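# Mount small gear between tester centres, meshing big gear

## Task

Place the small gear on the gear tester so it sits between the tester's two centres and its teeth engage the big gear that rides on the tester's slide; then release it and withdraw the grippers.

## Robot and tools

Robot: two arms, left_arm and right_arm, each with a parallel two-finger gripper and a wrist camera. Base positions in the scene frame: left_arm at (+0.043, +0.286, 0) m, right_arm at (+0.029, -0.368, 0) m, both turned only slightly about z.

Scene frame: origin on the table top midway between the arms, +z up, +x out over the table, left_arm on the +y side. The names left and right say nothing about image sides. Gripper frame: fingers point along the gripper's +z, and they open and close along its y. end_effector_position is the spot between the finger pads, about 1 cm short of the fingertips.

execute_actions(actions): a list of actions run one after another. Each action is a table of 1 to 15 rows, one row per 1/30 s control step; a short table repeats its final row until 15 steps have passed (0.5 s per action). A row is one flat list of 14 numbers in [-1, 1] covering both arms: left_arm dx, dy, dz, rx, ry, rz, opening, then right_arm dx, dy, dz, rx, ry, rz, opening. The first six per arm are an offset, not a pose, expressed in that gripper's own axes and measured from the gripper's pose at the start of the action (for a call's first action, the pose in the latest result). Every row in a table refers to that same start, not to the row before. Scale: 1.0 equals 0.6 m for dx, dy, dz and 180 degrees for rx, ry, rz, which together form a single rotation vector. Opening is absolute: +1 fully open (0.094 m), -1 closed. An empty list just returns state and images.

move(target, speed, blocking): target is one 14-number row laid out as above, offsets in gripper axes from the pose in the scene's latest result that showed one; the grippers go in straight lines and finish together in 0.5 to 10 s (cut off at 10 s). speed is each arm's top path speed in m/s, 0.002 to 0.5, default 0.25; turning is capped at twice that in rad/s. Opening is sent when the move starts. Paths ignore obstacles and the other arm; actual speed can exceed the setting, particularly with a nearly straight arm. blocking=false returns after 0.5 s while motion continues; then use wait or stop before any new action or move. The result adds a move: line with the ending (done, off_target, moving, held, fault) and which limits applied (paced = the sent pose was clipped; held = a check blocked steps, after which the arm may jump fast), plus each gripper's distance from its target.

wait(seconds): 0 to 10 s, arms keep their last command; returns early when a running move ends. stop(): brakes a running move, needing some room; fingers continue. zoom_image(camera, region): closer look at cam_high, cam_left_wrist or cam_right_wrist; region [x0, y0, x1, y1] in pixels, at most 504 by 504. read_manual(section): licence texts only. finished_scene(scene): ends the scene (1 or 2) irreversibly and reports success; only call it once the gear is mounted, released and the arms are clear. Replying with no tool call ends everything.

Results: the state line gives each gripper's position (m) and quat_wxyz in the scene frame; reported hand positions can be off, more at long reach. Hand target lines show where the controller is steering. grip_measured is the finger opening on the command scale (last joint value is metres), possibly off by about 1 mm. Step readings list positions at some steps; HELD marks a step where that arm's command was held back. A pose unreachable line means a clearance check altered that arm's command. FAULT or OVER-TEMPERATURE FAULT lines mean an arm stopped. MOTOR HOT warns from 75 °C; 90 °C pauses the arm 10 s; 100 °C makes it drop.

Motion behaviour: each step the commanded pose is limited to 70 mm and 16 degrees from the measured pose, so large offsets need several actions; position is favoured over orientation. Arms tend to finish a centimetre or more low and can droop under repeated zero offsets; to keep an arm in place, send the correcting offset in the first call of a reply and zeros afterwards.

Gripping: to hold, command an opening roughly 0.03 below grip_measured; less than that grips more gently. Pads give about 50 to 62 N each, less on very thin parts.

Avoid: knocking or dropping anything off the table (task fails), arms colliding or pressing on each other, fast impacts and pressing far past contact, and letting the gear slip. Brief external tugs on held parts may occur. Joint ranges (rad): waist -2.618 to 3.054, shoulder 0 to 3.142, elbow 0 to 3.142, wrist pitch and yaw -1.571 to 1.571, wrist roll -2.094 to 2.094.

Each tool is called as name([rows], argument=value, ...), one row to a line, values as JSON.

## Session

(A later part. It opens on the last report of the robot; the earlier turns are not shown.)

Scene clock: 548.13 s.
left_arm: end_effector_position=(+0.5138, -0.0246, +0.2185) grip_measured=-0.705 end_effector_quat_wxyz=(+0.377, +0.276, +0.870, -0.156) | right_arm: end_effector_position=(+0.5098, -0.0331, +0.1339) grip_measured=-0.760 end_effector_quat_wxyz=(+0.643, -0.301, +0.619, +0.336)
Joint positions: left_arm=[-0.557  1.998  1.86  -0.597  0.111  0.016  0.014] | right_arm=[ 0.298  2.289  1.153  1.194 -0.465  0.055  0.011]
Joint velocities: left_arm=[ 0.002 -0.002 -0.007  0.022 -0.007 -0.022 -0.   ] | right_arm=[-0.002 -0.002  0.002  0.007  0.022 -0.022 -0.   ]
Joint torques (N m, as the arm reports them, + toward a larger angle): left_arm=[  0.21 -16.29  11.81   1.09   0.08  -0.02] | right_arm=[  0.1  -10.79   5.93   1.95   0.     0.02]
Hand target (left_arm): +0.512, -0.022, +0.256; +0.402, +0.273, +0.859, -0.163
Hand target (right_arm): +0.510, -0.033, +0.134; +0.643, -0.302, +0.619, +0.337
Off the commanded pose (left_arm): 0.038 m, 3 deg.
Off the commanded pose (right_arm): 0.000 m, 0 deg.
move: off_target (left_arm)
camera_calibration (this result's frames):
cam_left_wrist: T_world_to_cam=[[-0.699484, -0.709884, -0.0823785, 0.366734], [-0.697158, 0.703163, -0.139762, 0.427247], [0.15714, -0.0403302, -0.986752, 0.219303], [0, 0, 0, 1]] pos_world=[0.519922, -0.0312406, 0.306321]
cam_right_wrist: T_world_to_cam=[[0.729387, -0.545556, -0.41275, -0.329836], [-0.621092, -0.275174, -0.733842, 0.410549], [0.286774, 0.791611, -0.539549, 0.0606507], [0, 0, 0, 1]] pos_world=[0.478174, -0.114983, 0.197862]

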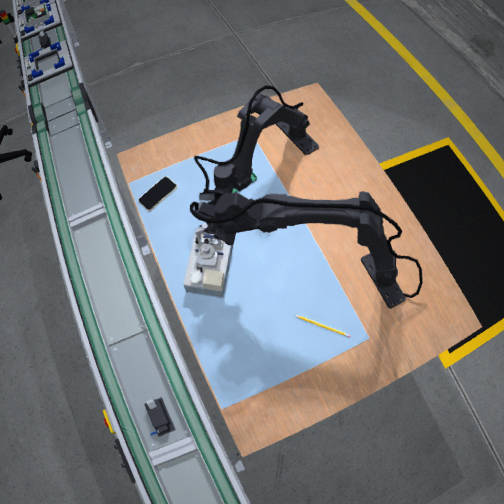

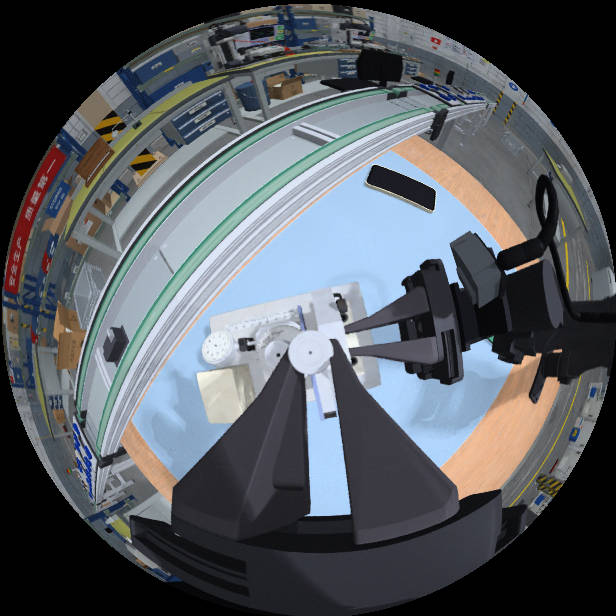

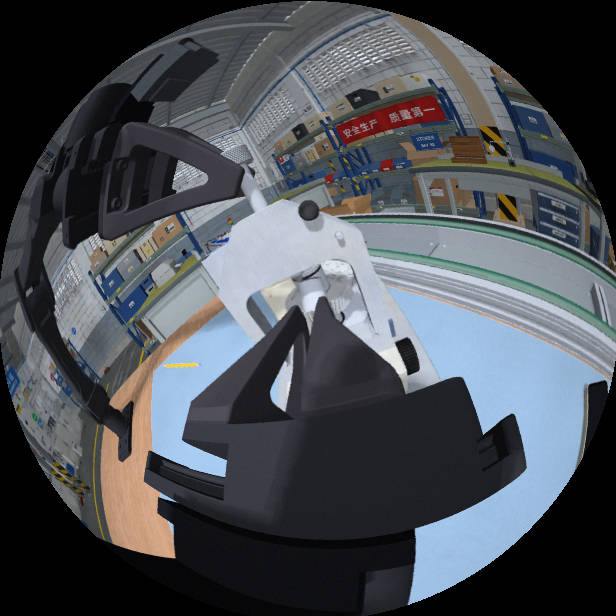

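move(target=[-0.06,0,-0.095,0,-0.05,0,-0.9,0,0,0,0,0,0,-0.85], speed=0.05)

move(target=[-0.06,0,-0.08,0,-0.05,0,-0.9,-0.02,0,-0.07,0,0,0,-0.85], speed=0.03)

move(target=[-0.01,0,-0.01,0,0.05,0,-0.9,0.08,-0.03,-0.16,0,0.51,0,-0.85], speed=0.1)

move(target=[-0.01,0,-0.01,0,0,0,-0.9,0,0,0.05,0,0,0,-0.85], speed=0.03)

Scene clock: 566.50 s.
left_arm: end_effector_position=(+0.5138, -0.0246, +0.2322) grip_measured=-0.705 end_effector_quat_wxyz=(+0.414, +0.269, +0.853, -0.167) | right_arm: end_effector_position=(+0.5099, -0.0331, +0.1339) grip_measured=-0.760 end_effector_quat_wxyz=(+0.643, -0.301, +0.619, +0.336)
Joint positions: left_arm=[-0.557  1.939  1.766 -0.476  0.111  0.005  0.014] | right_arm=[ 0.298  2.289  1.153  1.194 -0.464  0.055  0.011]
Joint velocities: left_arm=[-0.002 -0.002  0.002 -0.007 -0.007  0.022  0.001] | right_arm=[-0.012  0.022  0.002 -0.11   0.022 -0.081 -0.   ]
Joint torques (N m, as the arm reports them, + toward a larger angle): left_arm=[  1.03 -21.3    8.31   1.21   0.24  -0.01] | right_arm=[  0.03 -10.86   5.81   1.94   0.     0.02]
Hand target (left_arm): +0.502, -0.011, +0.281; +0.444, +0.263, +0.838, -0.178
Hand target (right_arm): +0.510, -0.033, +0.134; +0.643, -0.301, +0.619, +0.336
Off the commanded pose (left_arm): 0.054 m, 4 deg.
Off the commanded pose (right_arm): 0.000 m, 0 deg.
move: off_target (left_arm)
camera_calibration (this result's frames):
cam_left_wrist: T_world_to_cam=[[-0.688651, -0.719103, -0.0930123, 0.364538], [-0.689502, 0.689134, -0.222896, 0.444175], [0.224383, -0.0893654, -0.970395, 0.193299], [0, 0, 0, 1]] pos_world=[0.513926, -0.0266817, 0.320487]
cam_right_wrist: T_world_to_cam=[[0.728963, -0.546095, -0.412786, -0.329755], [-0.621316, -0.274672, -0.73384, 0.410728], [0.287366, 0.791414, -0.539524, 0.0603735], [0, 0, 0, 1]] pos_world=[0.478222, -0.115042, 0.197863]

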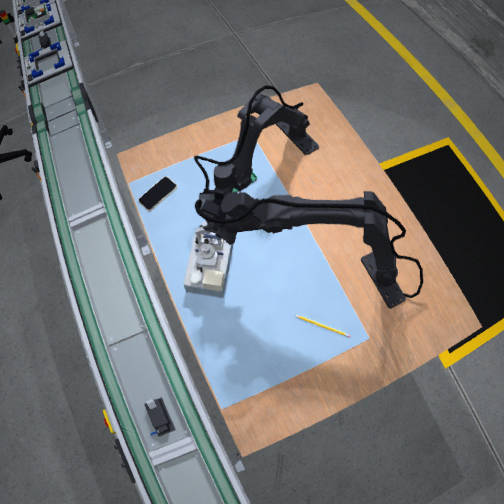

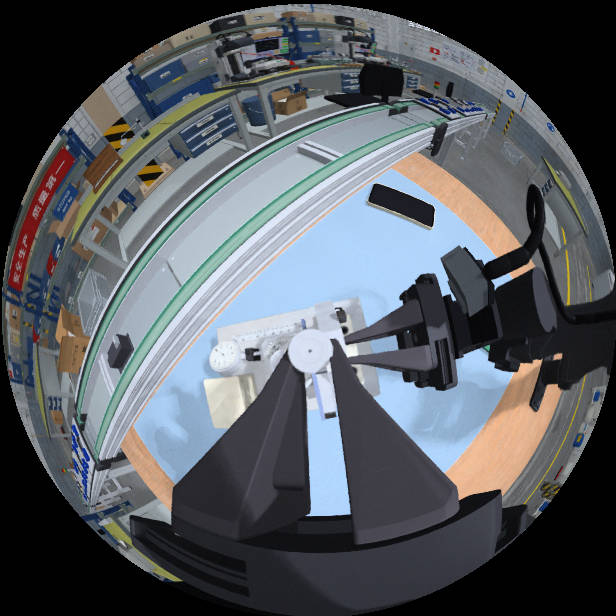

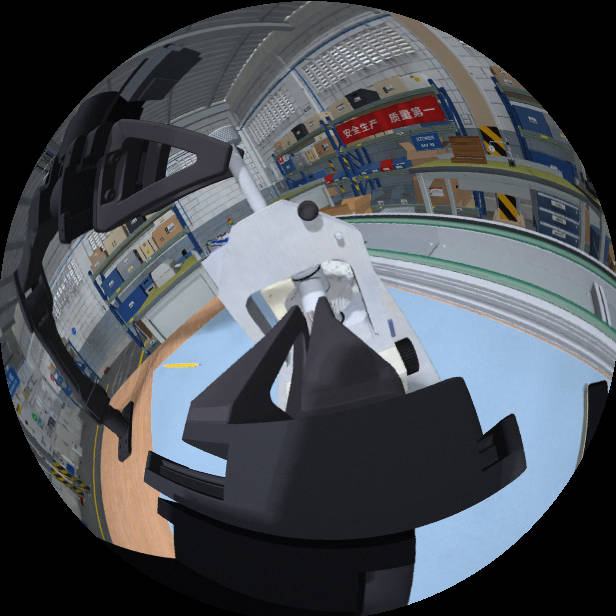

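Scene clock: 569.33 s.
left_arm: end_effector_position=(+0.5140, -0.0248, +0.2329) grip_measured=-0.705 end_effector_quat_wxyz=(+0.442, +0.261, +0.840, -0.177) | right_arm: end_effector_position=(+0.4873, -0.0614, +0.1304) grip_measured=-0.761 end_effector_quat_wxyz=(+0.633, -0.302, +0.629, +0.336)
Joint positions: left_arm=[-0.557  1.899  1.661 -0.344  0.111 -0.008  0.014] | right_arm=[ 0.259  2.203  0.992  1.242 -0.504  0.055  0.011]
Joint velocities: left_arm=[-0.002  0.012 -0.017 -0.066  0.007 -0.007  0.   ] | right_arm=[ 0.017 -0.007 -0.012  0.007 -0.007  0.007  0.   ]
Joint torques (N m, as the arm reports them, + toward a larger angle): left_arm=[  0.81 -21.58   8.48   1.38   0.16   0.03] | right_arm=[ -0.68 -12.39   4.03   2.14  -0.09   0.04]
Hand target (left_arm): +0.503, -0.013, +0.287; +0.480, +0.255, +0.818, -0.189
Hand target (right_arm): +0.485, -0.067, +0.143; +0.643, -0.301, +0.619, +0.336
Off the commanded pose (left_arm): 0.059 m, 5 deg.
Off the commanded pose (right_arm): 0.015 m, 2 deg.
move: off_target (left_arm, right_arm)
camera_calibration (this result's frames):
cam_left_wrist: T_world_to_cam=[[-0.678346, -0.728459, -0.0958877, 0.359813], [-0.681888, 0.672767, -0.287076, 0.455272], [0.273633, -0.129352, -0.953096, 0.163551], [0, 0, 0, 1]] pos_world=[0.509769, -0.0230279, 0.321079]
cam_right_wrist: T_world_to_cam=[[0.7195, -0.551157, -0.422547, -0.324577], [-0.63822, -0.284824, -0.715228, 0.391574], [0.273851, 0.784284, -0.55669, 0.0957866], [0, 0, 0, 1]] pos_world=[0.457212, -0.142487, 0.196239]

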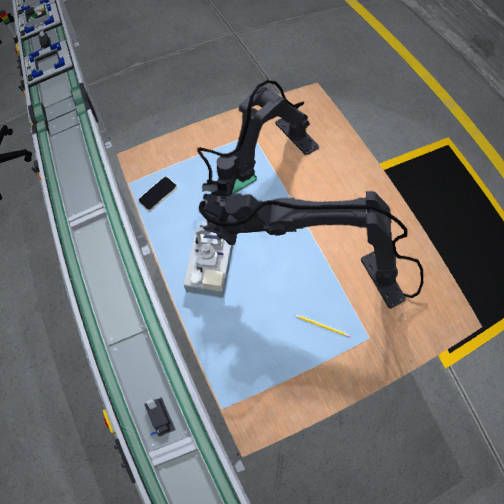

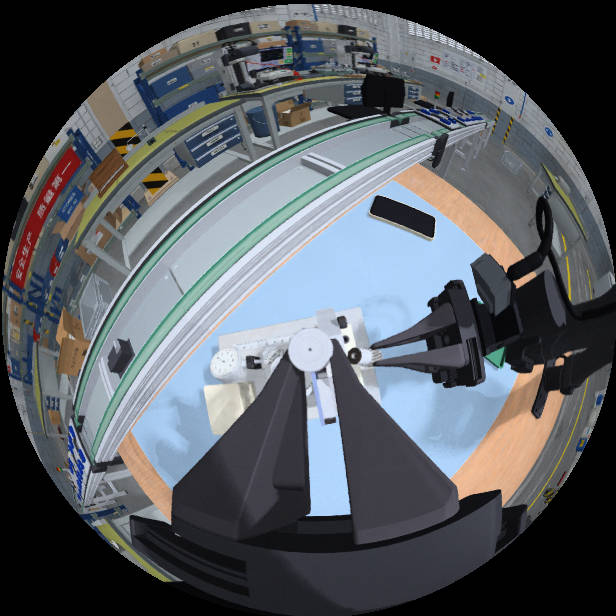

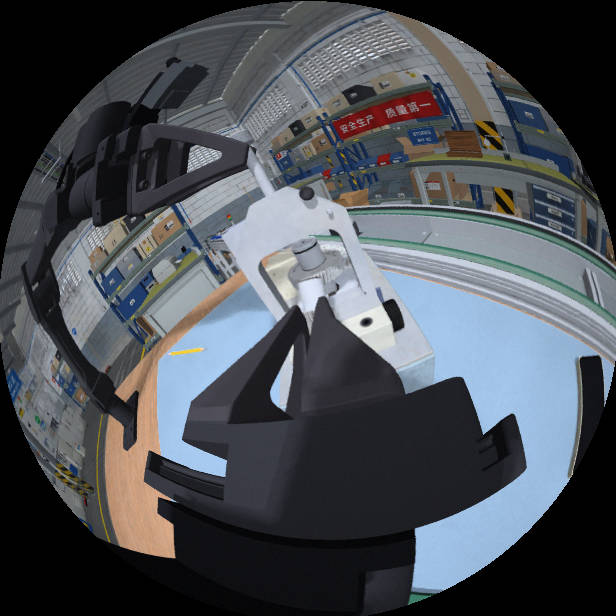

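Scene clock: 577.90 s.
left_arm: end_effector_position=(+0.5135, -0.0245, +0.2118) grip_measured=-0.705 end_effector_quat_wxyz=(+0.356, +0.280, +0.879, -0.150) | right_arm: end_effector_position=(+0.4382, -0.1528, +0.0744) grip_measured=-0.761 end_effector_quat_wxyz=(-0.021, -0.442, +0.896, +0.026)
Joint positions: left_arm=[-0.557  2.034  1.919 -0.669  0.112  0.021  0.014] | right_arm=[ 0.29   2.45   2.35  -1.513 -0.052 -0.457  0.011]
Joint velocities: left_arm=[-0.002  0.017 -0.002  0.022 -0.095 -0.095 -0.001] | right_arm=[-0.002  0.002  0.002  0.051  0.022 -0.051 -0.   ]
Joint torques (N m, as the arm reports them, + toward a larger angle): left_arm=[  0.02 -15.44  11.35   1.08   0.02  -0.09] | right_arm=[  0.68 -12.01   9.     0.13   0.07  -0.02]
Hand target (left_arm): +0.513, -0.023, +0.241; +0.376, +0.274, +0.872, -0.155
Hand target (right_arm): +0.440, -0.148, +0.082; -0.011, -0.450, +0.893, +0.022
Off the commanded pose (left_arm): 0.029 m, 2 deg.
Off the commanded pose (right_arm): 0.009 m, 2 deg.
move: off_target (left_arm)
camera_calibration (this result's frames):
cam_left_wrist: T_world_to_cam=[[-0.705104, -0.705148, -0.074794, 0.367451], [-0.699052, 0.708928, -0.0935237, 0.417387], [0.118972, -0.013659, -0.992804, 0.234277], [0, 0, 0, 1]] pos_world=[0.522995, -0.0335899, 0.29911]
cam_right_wrist: T_world_to_cam=[[0.49784, -0.866836, -0.0274086, -0.343855], [-0.644709, -0.391037, 0.656841, 0.17864], [-0.580091, -0.309331, -0.753531, 0.37147], [0, 0, 0, 1]] pos_world=[0.501842, -0.113304, 0.153152]

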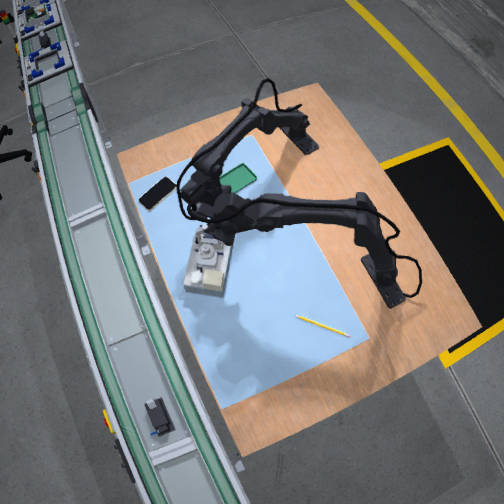

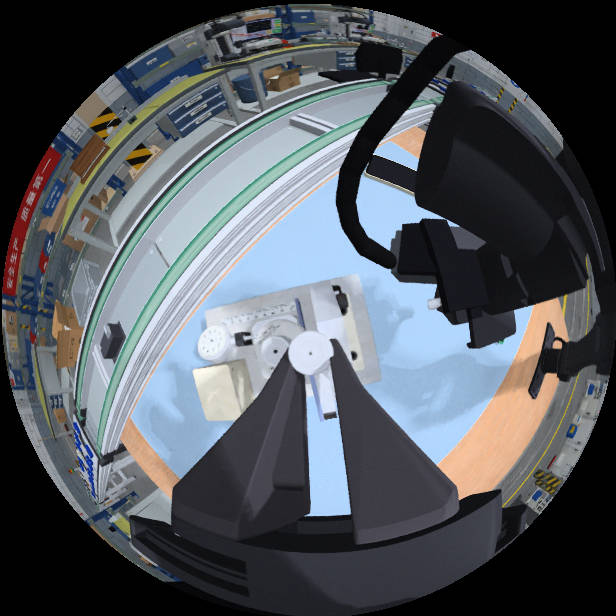

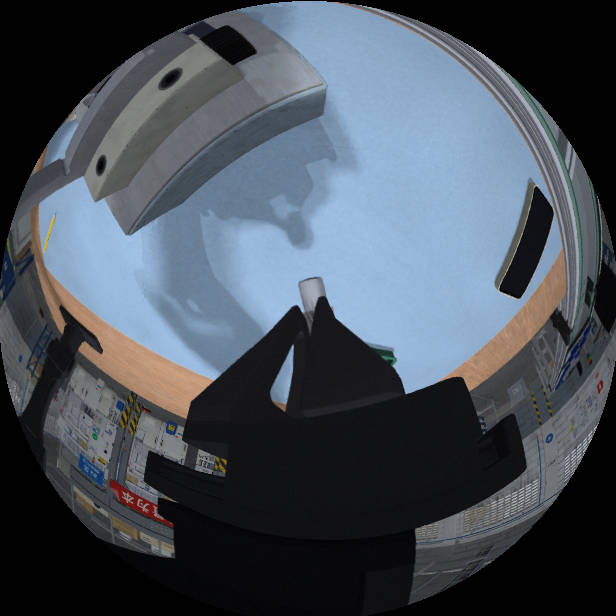

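Scene clock: 579.30 s.
left_arm: end_effector_position=(+0.5137, -0.0246, +0.2103) grip_measured=-0.705 end_effector_quat_wxyz=(+0.355, +0.282, +0.879, -0.149) | right_arm: end_effector_position=(+0.4383, -0.1528, +0.0408) grip_measured=-0.761 end_effector_quat_wxyz=(-0.026, -0.442, +0.896, +0.026)
Joint positions: left_arm=[-0.557  2.036  1.919 -0.669  0.112  0.024  0.014] | right_arm=[ 0.29   2.45   2.216 -1.388 -0.052 -0.457  0.011]
Joint velocities: left_arm=[-0.012 -0.012  0.002 -0.051  0.022 -0.051 -0.001] | right_arm=[-0.002  0.012 -0.002  0.037 -0.066 -0.007 -0.   ]
Joint torques (N m, as the arm reports them, + toward a larger angle): left_arm=[  0.09 -12.67  10.43   1.04   0.08   0.  ] | right_arm=[  0.22 -13.89   5.06   0.34  -0.03   0.03]
Hand target (left_arm): +0.514, -0.024, +0.220; +0.357, +0.280, +0.879, -0.150
Hand target (right_arm): +0.437, -0.152, +0.044; -0.021, -0.442, +0.896, +0.026
Off the commanded pose (left_arm): 0.010 m, 0 deg.
Off the commanded pose (right_arm): 0.004 m, 1 deg.
move: done
camera_calibration (this result's frames):
cam_left_wrist: T_world_to_cam=[[-0.706703, -0.70339, -0.0762398, 0.368548], [-0.69764, 0.710724, -0.0903874, 0.416078], [0.117763, -0.0106891, -0.992984, 0.233482], [0, 0, 0, 1]] pos_world=[0.523232, -0.0339875, 0.29755]
cam_right_wrist: T_world_to_cam=[[0.497594, -0.866958, -0.0280023, -0.344665], [-0.638842, -0.388121, 0.664261, 0.198325], [-0.586755, -0.312643, -0.746976, 0.348287], [0, 0, 0, 1]] pos_world=[0.50256, -0.112947, 0.118771]

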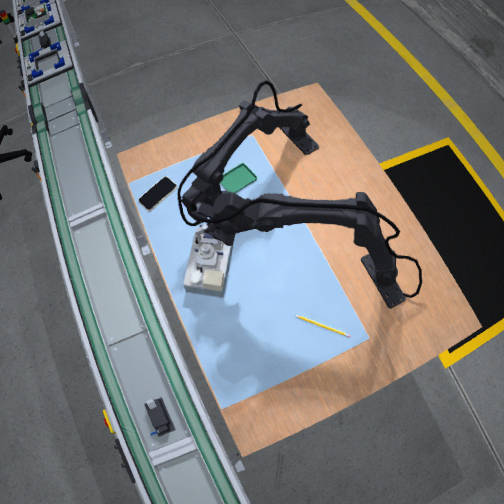

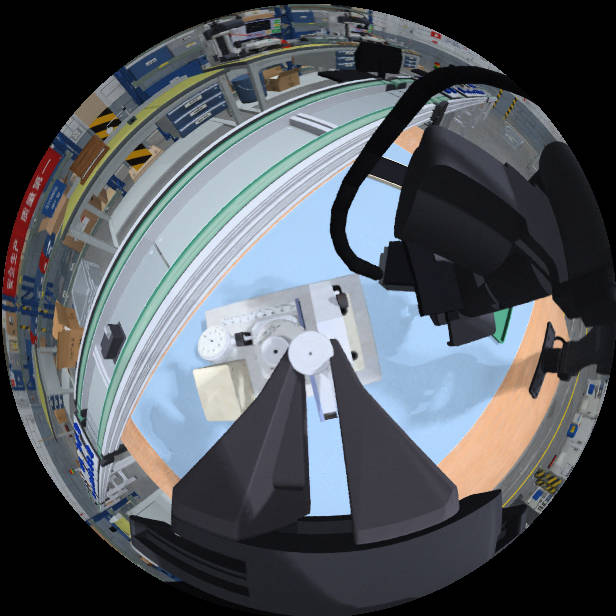

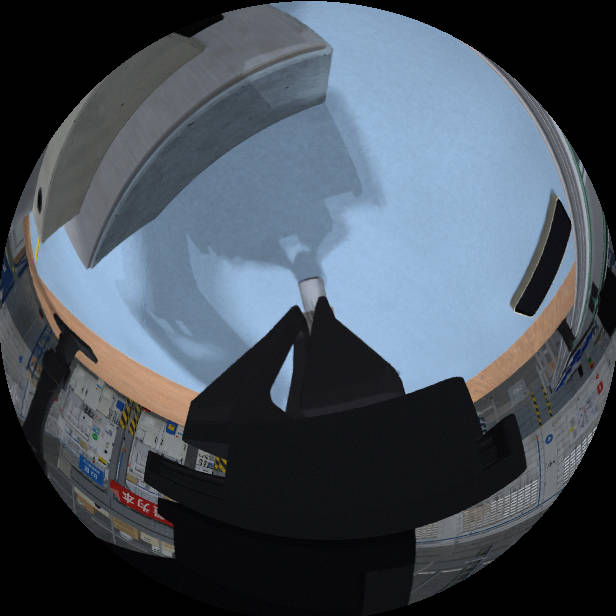

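move(target=[-0.01,0,-0.01,0,0,0,-0.9,0,0,0.012,0,0,0,-0.85], speed=0.01)

move(target=[-0.01,0,-0.01,0,0,0,-0.9,0.015,0,0.028,0,-0.01,0,-0.4], speed=0.01)

Scene clock: 584.37 s.
left_arm: end_effector_position=(+0.5137, -0.0246, +0.2103) grip_measured=-0.705 end_effector_quat_wxyz=(+0.355, +0.282, +0.879, -0.149) | right_arm: end_effector_position=(+0.4426, -0.1507, +0.0406) grip_measured=-0.761 end_effector_quat_wxyz=(-0.016, -0.442, +0.896, +0.026)
Joint positions: left_arm=[-0.557  2.036  1.919 -0.669  0.112  0.026  0.014] | right_arm=[ 0.29   2.45   2.216 -1.369 -0.052 -0.457  0.011]
Joint velocities: left_arm=[-0.012  0.007  0.007  0.007  0.022 -0.007  0.001] | right_arm=[ 0.002  0.017  0.002  0.007 -0.007 -0.051 -0.   ]
Joint torques (N m, as the arm reports them, + toward a larger angle): left_arm=[  0.01 -12.53  10.44   1.05   0.05   0.  ] | right_arm=[  0.04 -12.47   4.28   0.38  -0.05   0.02]
Hand target (left_arm): +0.514, -0.024, +0.219; +0.356, +0.281, +0.879, -0.149
Hand target (right_arm): +0.438, -0.153, +0.034; -0.026, -0.442, +0.896, +0.026
Off the commanded pose (left_arm): 0.008 m, 0 deg.
Off the commanded pose (right_arm): 0.009 m, 1 deg.
move: done
camera_calibration (this result's frames):
cam_left_wrist: T_world_to_cam=[[-0.707404, -0.702568, -0.0773178, 0.369155], [-0.696814, 0.711546, -0.0902923, 0.415654], [0.118452, -0.00999706, -0.992909, 0.23313], [0, 0, 0, 1]] pos_world=[0.52316, -0.0340697, 0.297549]
cam_right_wrist: T_world_to_cam=[[0.498072, -0.866721, -0.0268352, -0.345182], [-0.650288, -0.39381, 0.649645, 0.206859], [-0.573629, -0.306119, -0.759764, 0.347035], [0, 0, 0, 1]] pos_world=[0.505513, -0.111479, 0.120017]

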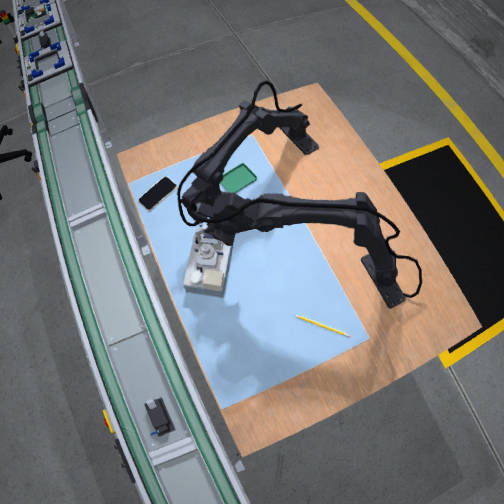

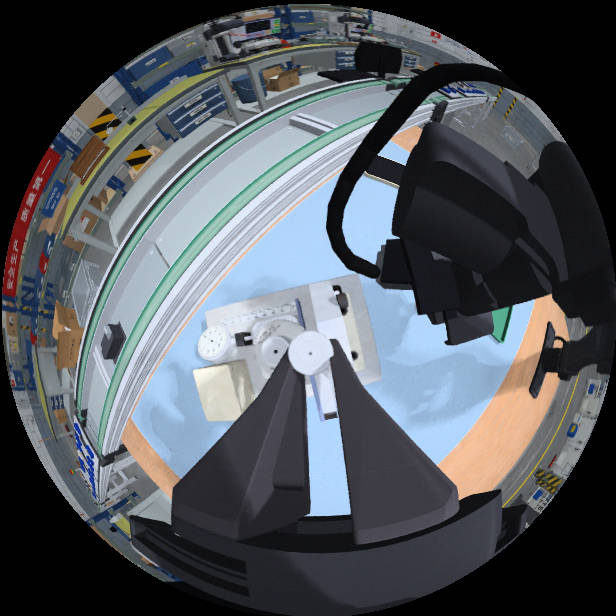

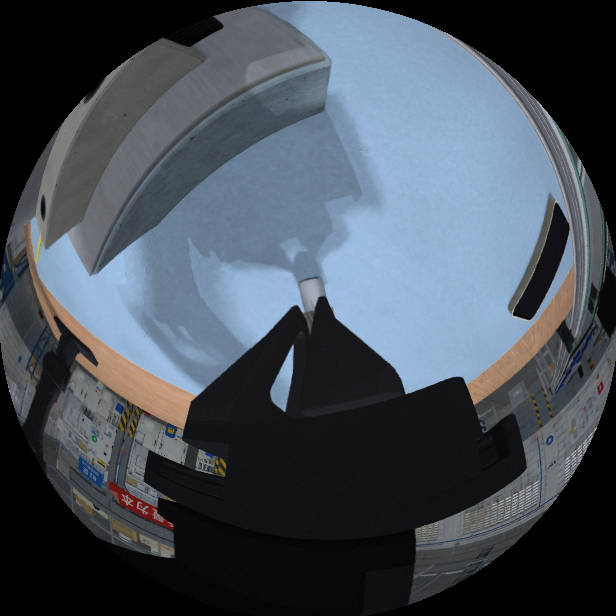

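Scene clock: 586.50 s.
left_arm: end_effector_position=(+0.5137, -0.0246, +0.2103) grip_measured=-0.705 end_effector_quat_wxyz=(+0.355, +0.282, +0.879, -0.149) | right_arm: end_effector_position=(+0.4345, -0.1542, +0.0156) grip_measured=-0.402 end_effector_quat_wxyz=(-0.013, -0.443, +0.896, +0.027)
Joint positions: left_arm=[-0.557  2.036  1.919 -0.669  0.112  0.026  0.014] | right_arm=[ 0.29   2.404  2.034 -1.228 -0.055 -0.458  0.028]
Joint velocities: left_arm=[-0.002 -0.012  0.007 -0.007  0.037 -0.051 -0.001] | right_arm=[ 0.002 -0.017 -0.002  0.081  0.022  0.051 -0.   ]
Joint torques (N m, as the arm reports them, + toward a larger angle): left_arm=[  0.07 -12.6   10.54   1.07   0.08   0.02] | right_arm=[ -0.78 -14.51   4.85   0.37  -0.17  -0.05]
Hand target (left_arm): +0.514, -0.024, +0.219; +0.356, +0.282, +0.878, -0.149
Hand target (right_arm): +0.436, -0.157, +0.024; -0.002, -0.442, +0.896, +0.033
Off the commanded pose (left_arm): 0.008 m, 0 deg.
Off the commanded pose (right_arm): 0.009 m, 1 deg.
move: done
camera_calibration (this result's frames):
cam_left_wrist: T_world_to_cam=[[-0.707579, -0.702362, -0.0775872, 0.369307], [-0.696607, 0.711752, -0.0902683, 0.415548], [0.118624, -0.00982419, -0.992891, 0.233041], [0, 0, 0, 1]] pos_world=[0.523142, -0.0340903, 0.297549]
cam_right_wrist: T_world_to_cam=[[0.499426, -0.865864, -0.0292118, -0.345269], [-0.652078, -0.397887, 0.645353, 0.216691], [-0.570411, -0.303257, -0.763326, 0.321468], [0, 0, 0, 1]] pos_world=[0.497104, -0.11525, 0.095457]

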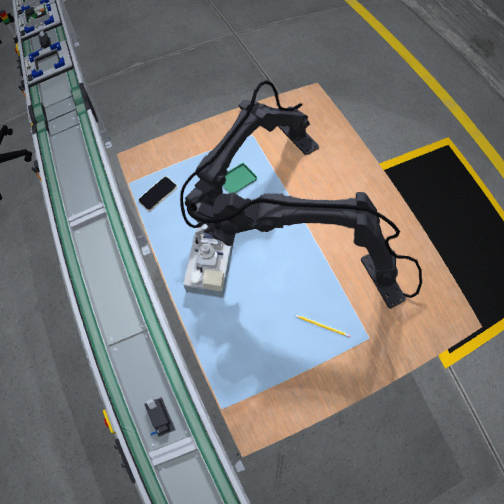

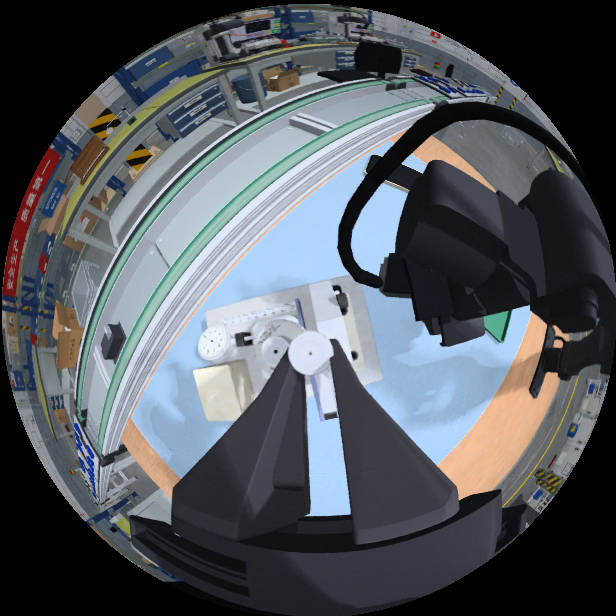

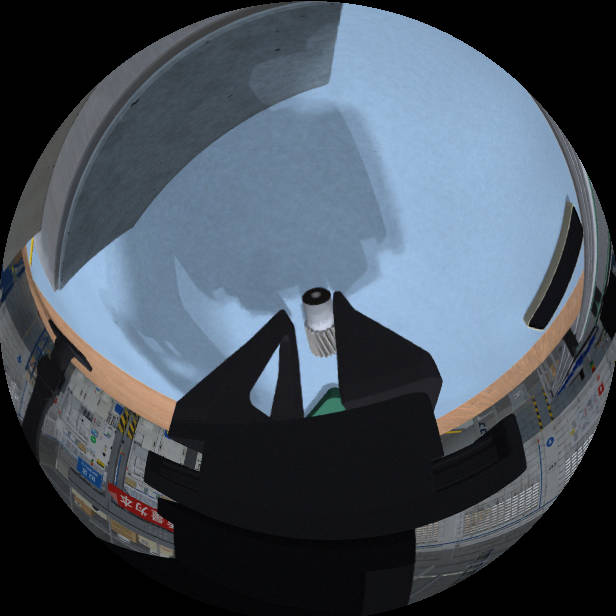

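Shift +x ~12 mm then close.

move(target=[-0.01,0,-0.01,0,0,0,-0.9,0.024,-0.004,-0.008,0,-0.006,0,-0.4], speed=0.01)

move(target=[-0.01,0,-0.01,0,0,0,-0.9,0,0,0,0,0,0,-0.85])

move(target=[-0.01,0,-0.01,0,0,0,-0.9,-0.1,0,-0.21,0,-0.5,0,-0.85], speed=0.15)

Scene clock: 595.70 s.
left_arm: end_effector_position=(+0.5137, -0.0246, +0.2103) grip_measured=-0.705 end_effector_quat_wxyz=(+0.355, +0.283, +0.879, -0.149) | right_arm: end_effector_position=(+0.4267, -0.1637, +0.0131) grip_measured=-0.402 end_effector_quat_wxyz=(-0.014, -0.443, +0.896, +0.028)
Joint positions: left_arm=[-0.557  2.036  1.919 -0.669  0.112  0.026  0.014] | right_arm=[ 0.278  2.355  1.937 -1.182 -0.056 -0.47   0.028]
Joint velocities: left_arm=[ 0.002  0.002  0.007 -0.022  0.007  0.051 -0.   ] | right_arm=[ 0.007 -0.012 -0.007  0.081 -0.007 -0.007  0.001]
Joint torques (N m, as the arm reports them, + toward a larger angle): left_arm=[  0.13 -12.46  10.57   1.04   0.06   0.02] | right_arm=[ -0.72 -14.05   4.82   0.38  -0.12  -0.03]
Hand target (left_arm): +0.514, -0.024, +0.219; +0.356, +0.282, +0.878, -0.149
Hand target (right_arm): +0.428, -0.167, +0.020; -0.005, -0.443, +0.896, +0.032
Off the commanded pose (left_arm): 0.008 m, 0 deg.
Off the commanded pose (right_arm): 0.008 m, 1 deg.
move: done
camera_calibration (this result's frames):
cam_left_wrist: T_world_to_cam=[[-0.707753, -0.702156, -0.0778566, 0.369458], [-0.6964, 0.711957, -0.0902443, 0.415441], [0.118796, -0.00965136, -0.992872, 0.232953], [0, 0, 0, 1]] pos_world=[0.523125, -0.0341108, 0.297549]
cam_right_wrist: T_world_to_cam=[[0.499315, -0.865873, -0.0307898, -0.349659], [-0.650735, -0.398242, 0.646489, 0.208816], [-0.572039, -0.302765, -0.762302, 0.312965], [0, 0, 0, 1]] pos_world=[0.489502, -0.124846, 0.0928105]

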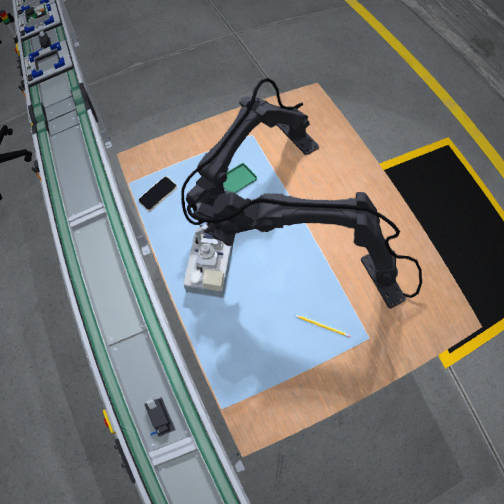

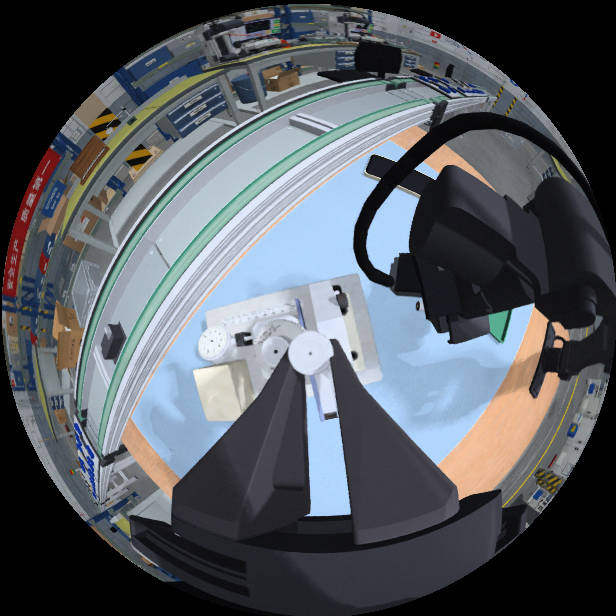

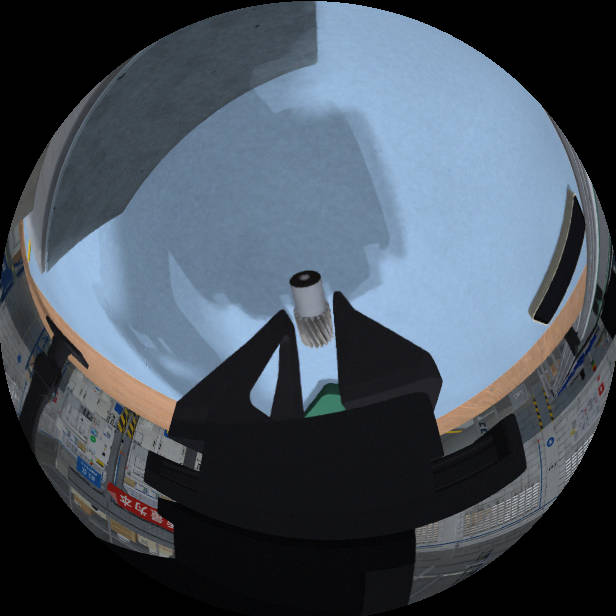

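Scene clock: 596.40 s.
left_arm: end_effector_position=(+0.5137, -0.0246, +0.2103) grip_measured=-0.705 end_effector_quat_wxyz=(+0.355, +0.283, +0.879, -0.149) | right_arm: end_effector_position=(+0.4269, -0.1637, +0.0131) grip_measured=-0.646 end_effector_quat_wxyz=(-0.014, -0.443, +0.896, +0.028)
Joint positions: left_arm=[-0.557  2.036  1.919 -0.669  0.112  0.026  0.014] | right_arm=[ 0.278  2.355  1.937 -1.182 -0.056 -0.471  0.017]
Joint velocities: left_arm=[ 0.002  0.002 -0.002 -0.007  0.007 -0.037 -0.   ] | right_arm=[-0.007  0.012 -0.002  0.037 -0.022 -0.022  0.001]
Joint torques (N m, as the arm reports them, + toward a larger angle): left_arm=[  0.01 -12.51  10.49   1.02   0.06   0.  ] | right_arm=[  0.07 -11.87   6.39   0.3   -0.07   0.01]
Hand target (left_arm): +0.514, -0.024, +0.219; +0.356, +0.282, +0.878, -0.149
Hand target (right_arm): +0.427, -0.164, +0.013; -0.014, -0.443, +0.896, +0.028
Off the commanded pose (left_arm): 0.008 m, 0 deg.
Off the commanded pose (right_arm): 0.000 m, 0 deg.
move: done
camera_calibration (this result's frames):
cam_left_wrist: T_world_to_cam=[[-0.707753, -0.702156, -0.0778566, 0.369458], [-0.6964, 0.711957, -0.0902443, 0.415441], [0.118796, -0.00965136, -0.992872, 0.232953], [0, 0, 0, 1]] pos_world=[0.523125, -0.0341108, 0.297549]
cam_right_wrist: T_world_to_cam=[[0.49967, -0.865683, -0.0303909, -0.349859], [-0.650917, -0.398394, 0.646211, 0.208944], [-0.571521, -0.30311, -0.762554, 0.312745], [0, 0, 0, 1]] pos_world=[0.48956, -0.124829, 0.0928306]

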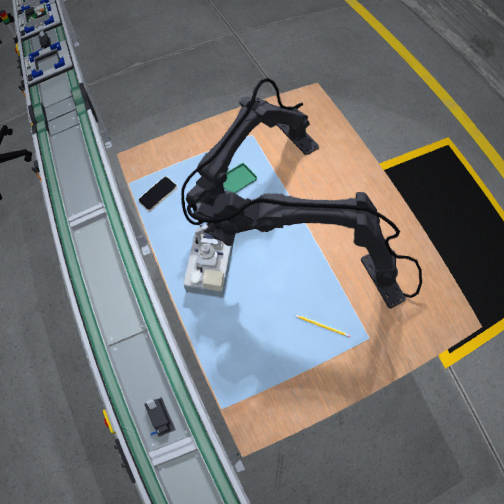

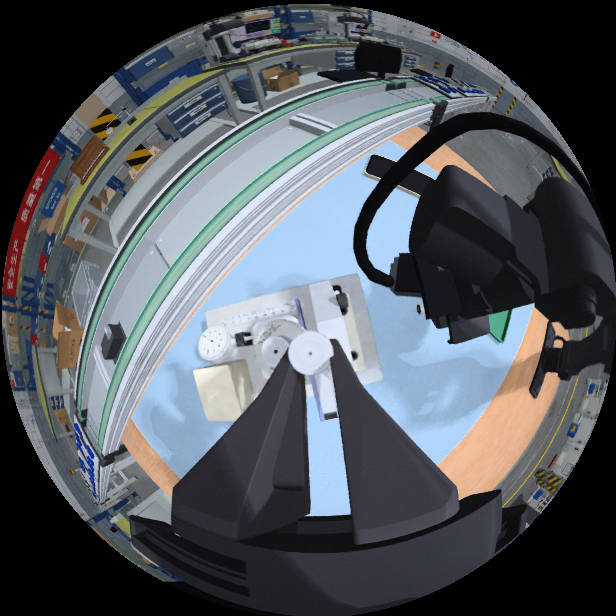

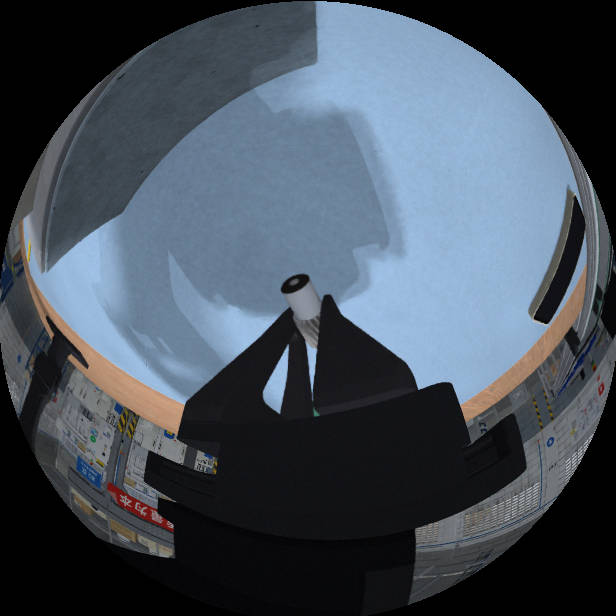

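Scene clock: 602.27 s.
left_arm: end_effector_position=(+0.5137, -0.0246, +0.2103) grip_measured=-0.705 end_effector_quat_wxyz=(+0.355, +0.283, +0.878, -0.148) | right_arm: end_effector_position=(+0.4742, -0.1186, +0.1412) grip_measured=-0.646 end_effector_quat_wxyz=(+0.627, -0.300, +0.640, +0.329)
Joint positions: left_arm=[-0.557  2.036  1.919 -0.669  0.112  0.027  0.014] | right_arm=[ 0.134  2.064  0.837  1.229 -0.615  0.046  0.017]
Joint velocities: left_arm=[-0.017 -0.007 -0.002 -0.007 -0.11  -0.037  0.002] | right_arm=[-0.007 -0.007  0.007  0.022  0.007  0.051 -0.001]
Joint torques (N m, as the arm reports them, + toward a larger angle): left_arm=[  0.04 -12.49  10.58   1.05   0.06   0.03] | right_arm=[ 0.01 -8.14  4.26  2.12 -0.03  0.11]
Hand target (left_arm): +0.514, -0.024, +0.219; +0.356, +0.283, +0.878, -0.149
Hand target (right_arm): +0.471, -0.120, +0.136; +0.624, -0.297, +0.643, +0.332
Off the commanded pose (left_arm): 0.008 m, 0 deg.
Off the commanded pose (right_arm): 0.006 m, 1 deg.
move: done
camera_calibration (this result's frames):
cam_left_wrist: T_world_to_cam=[[-0.707928, -0.70195, -0.0781261, 0.36961], [-0.696193, 0.712163, -0.0902202, 0.415335], [0.118969, -0.00947858, -0.992853, 0.232865], [0, 0, 0, 1]] pos_world=[0.523107, -0.0341313, 0.297548]
cam_right_wrist: T_world_to_cam=[[0.703665, -0.568511, -0.426204, -0.336183], [-0.655631, -0.288314, -0.69787, 0.38007], [0.273867, 0.7705, -0.57561, 0.151257], [0, 0, 0, 1]] pos_world=[0.444322, -0.198088, 0.209022]

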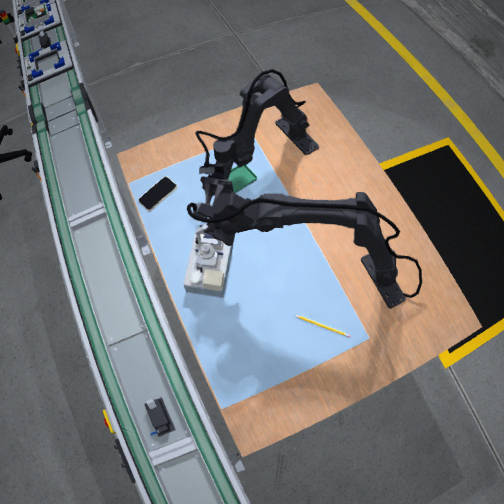

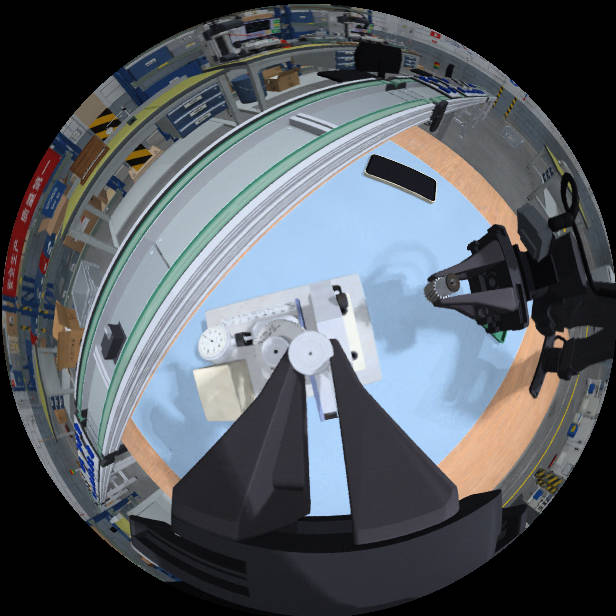

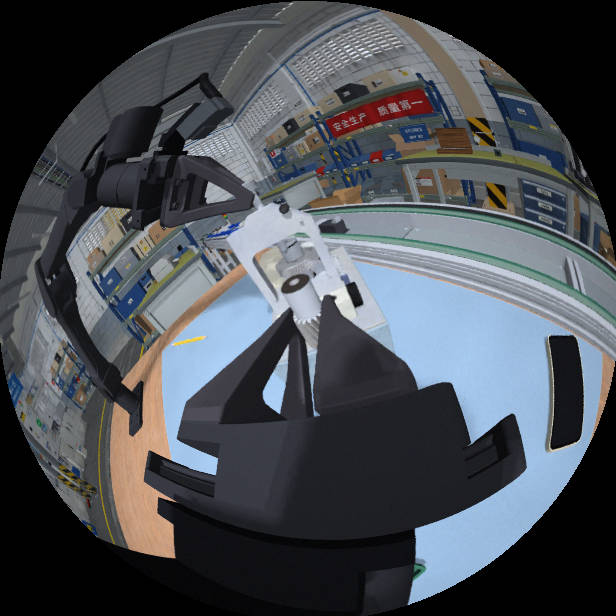

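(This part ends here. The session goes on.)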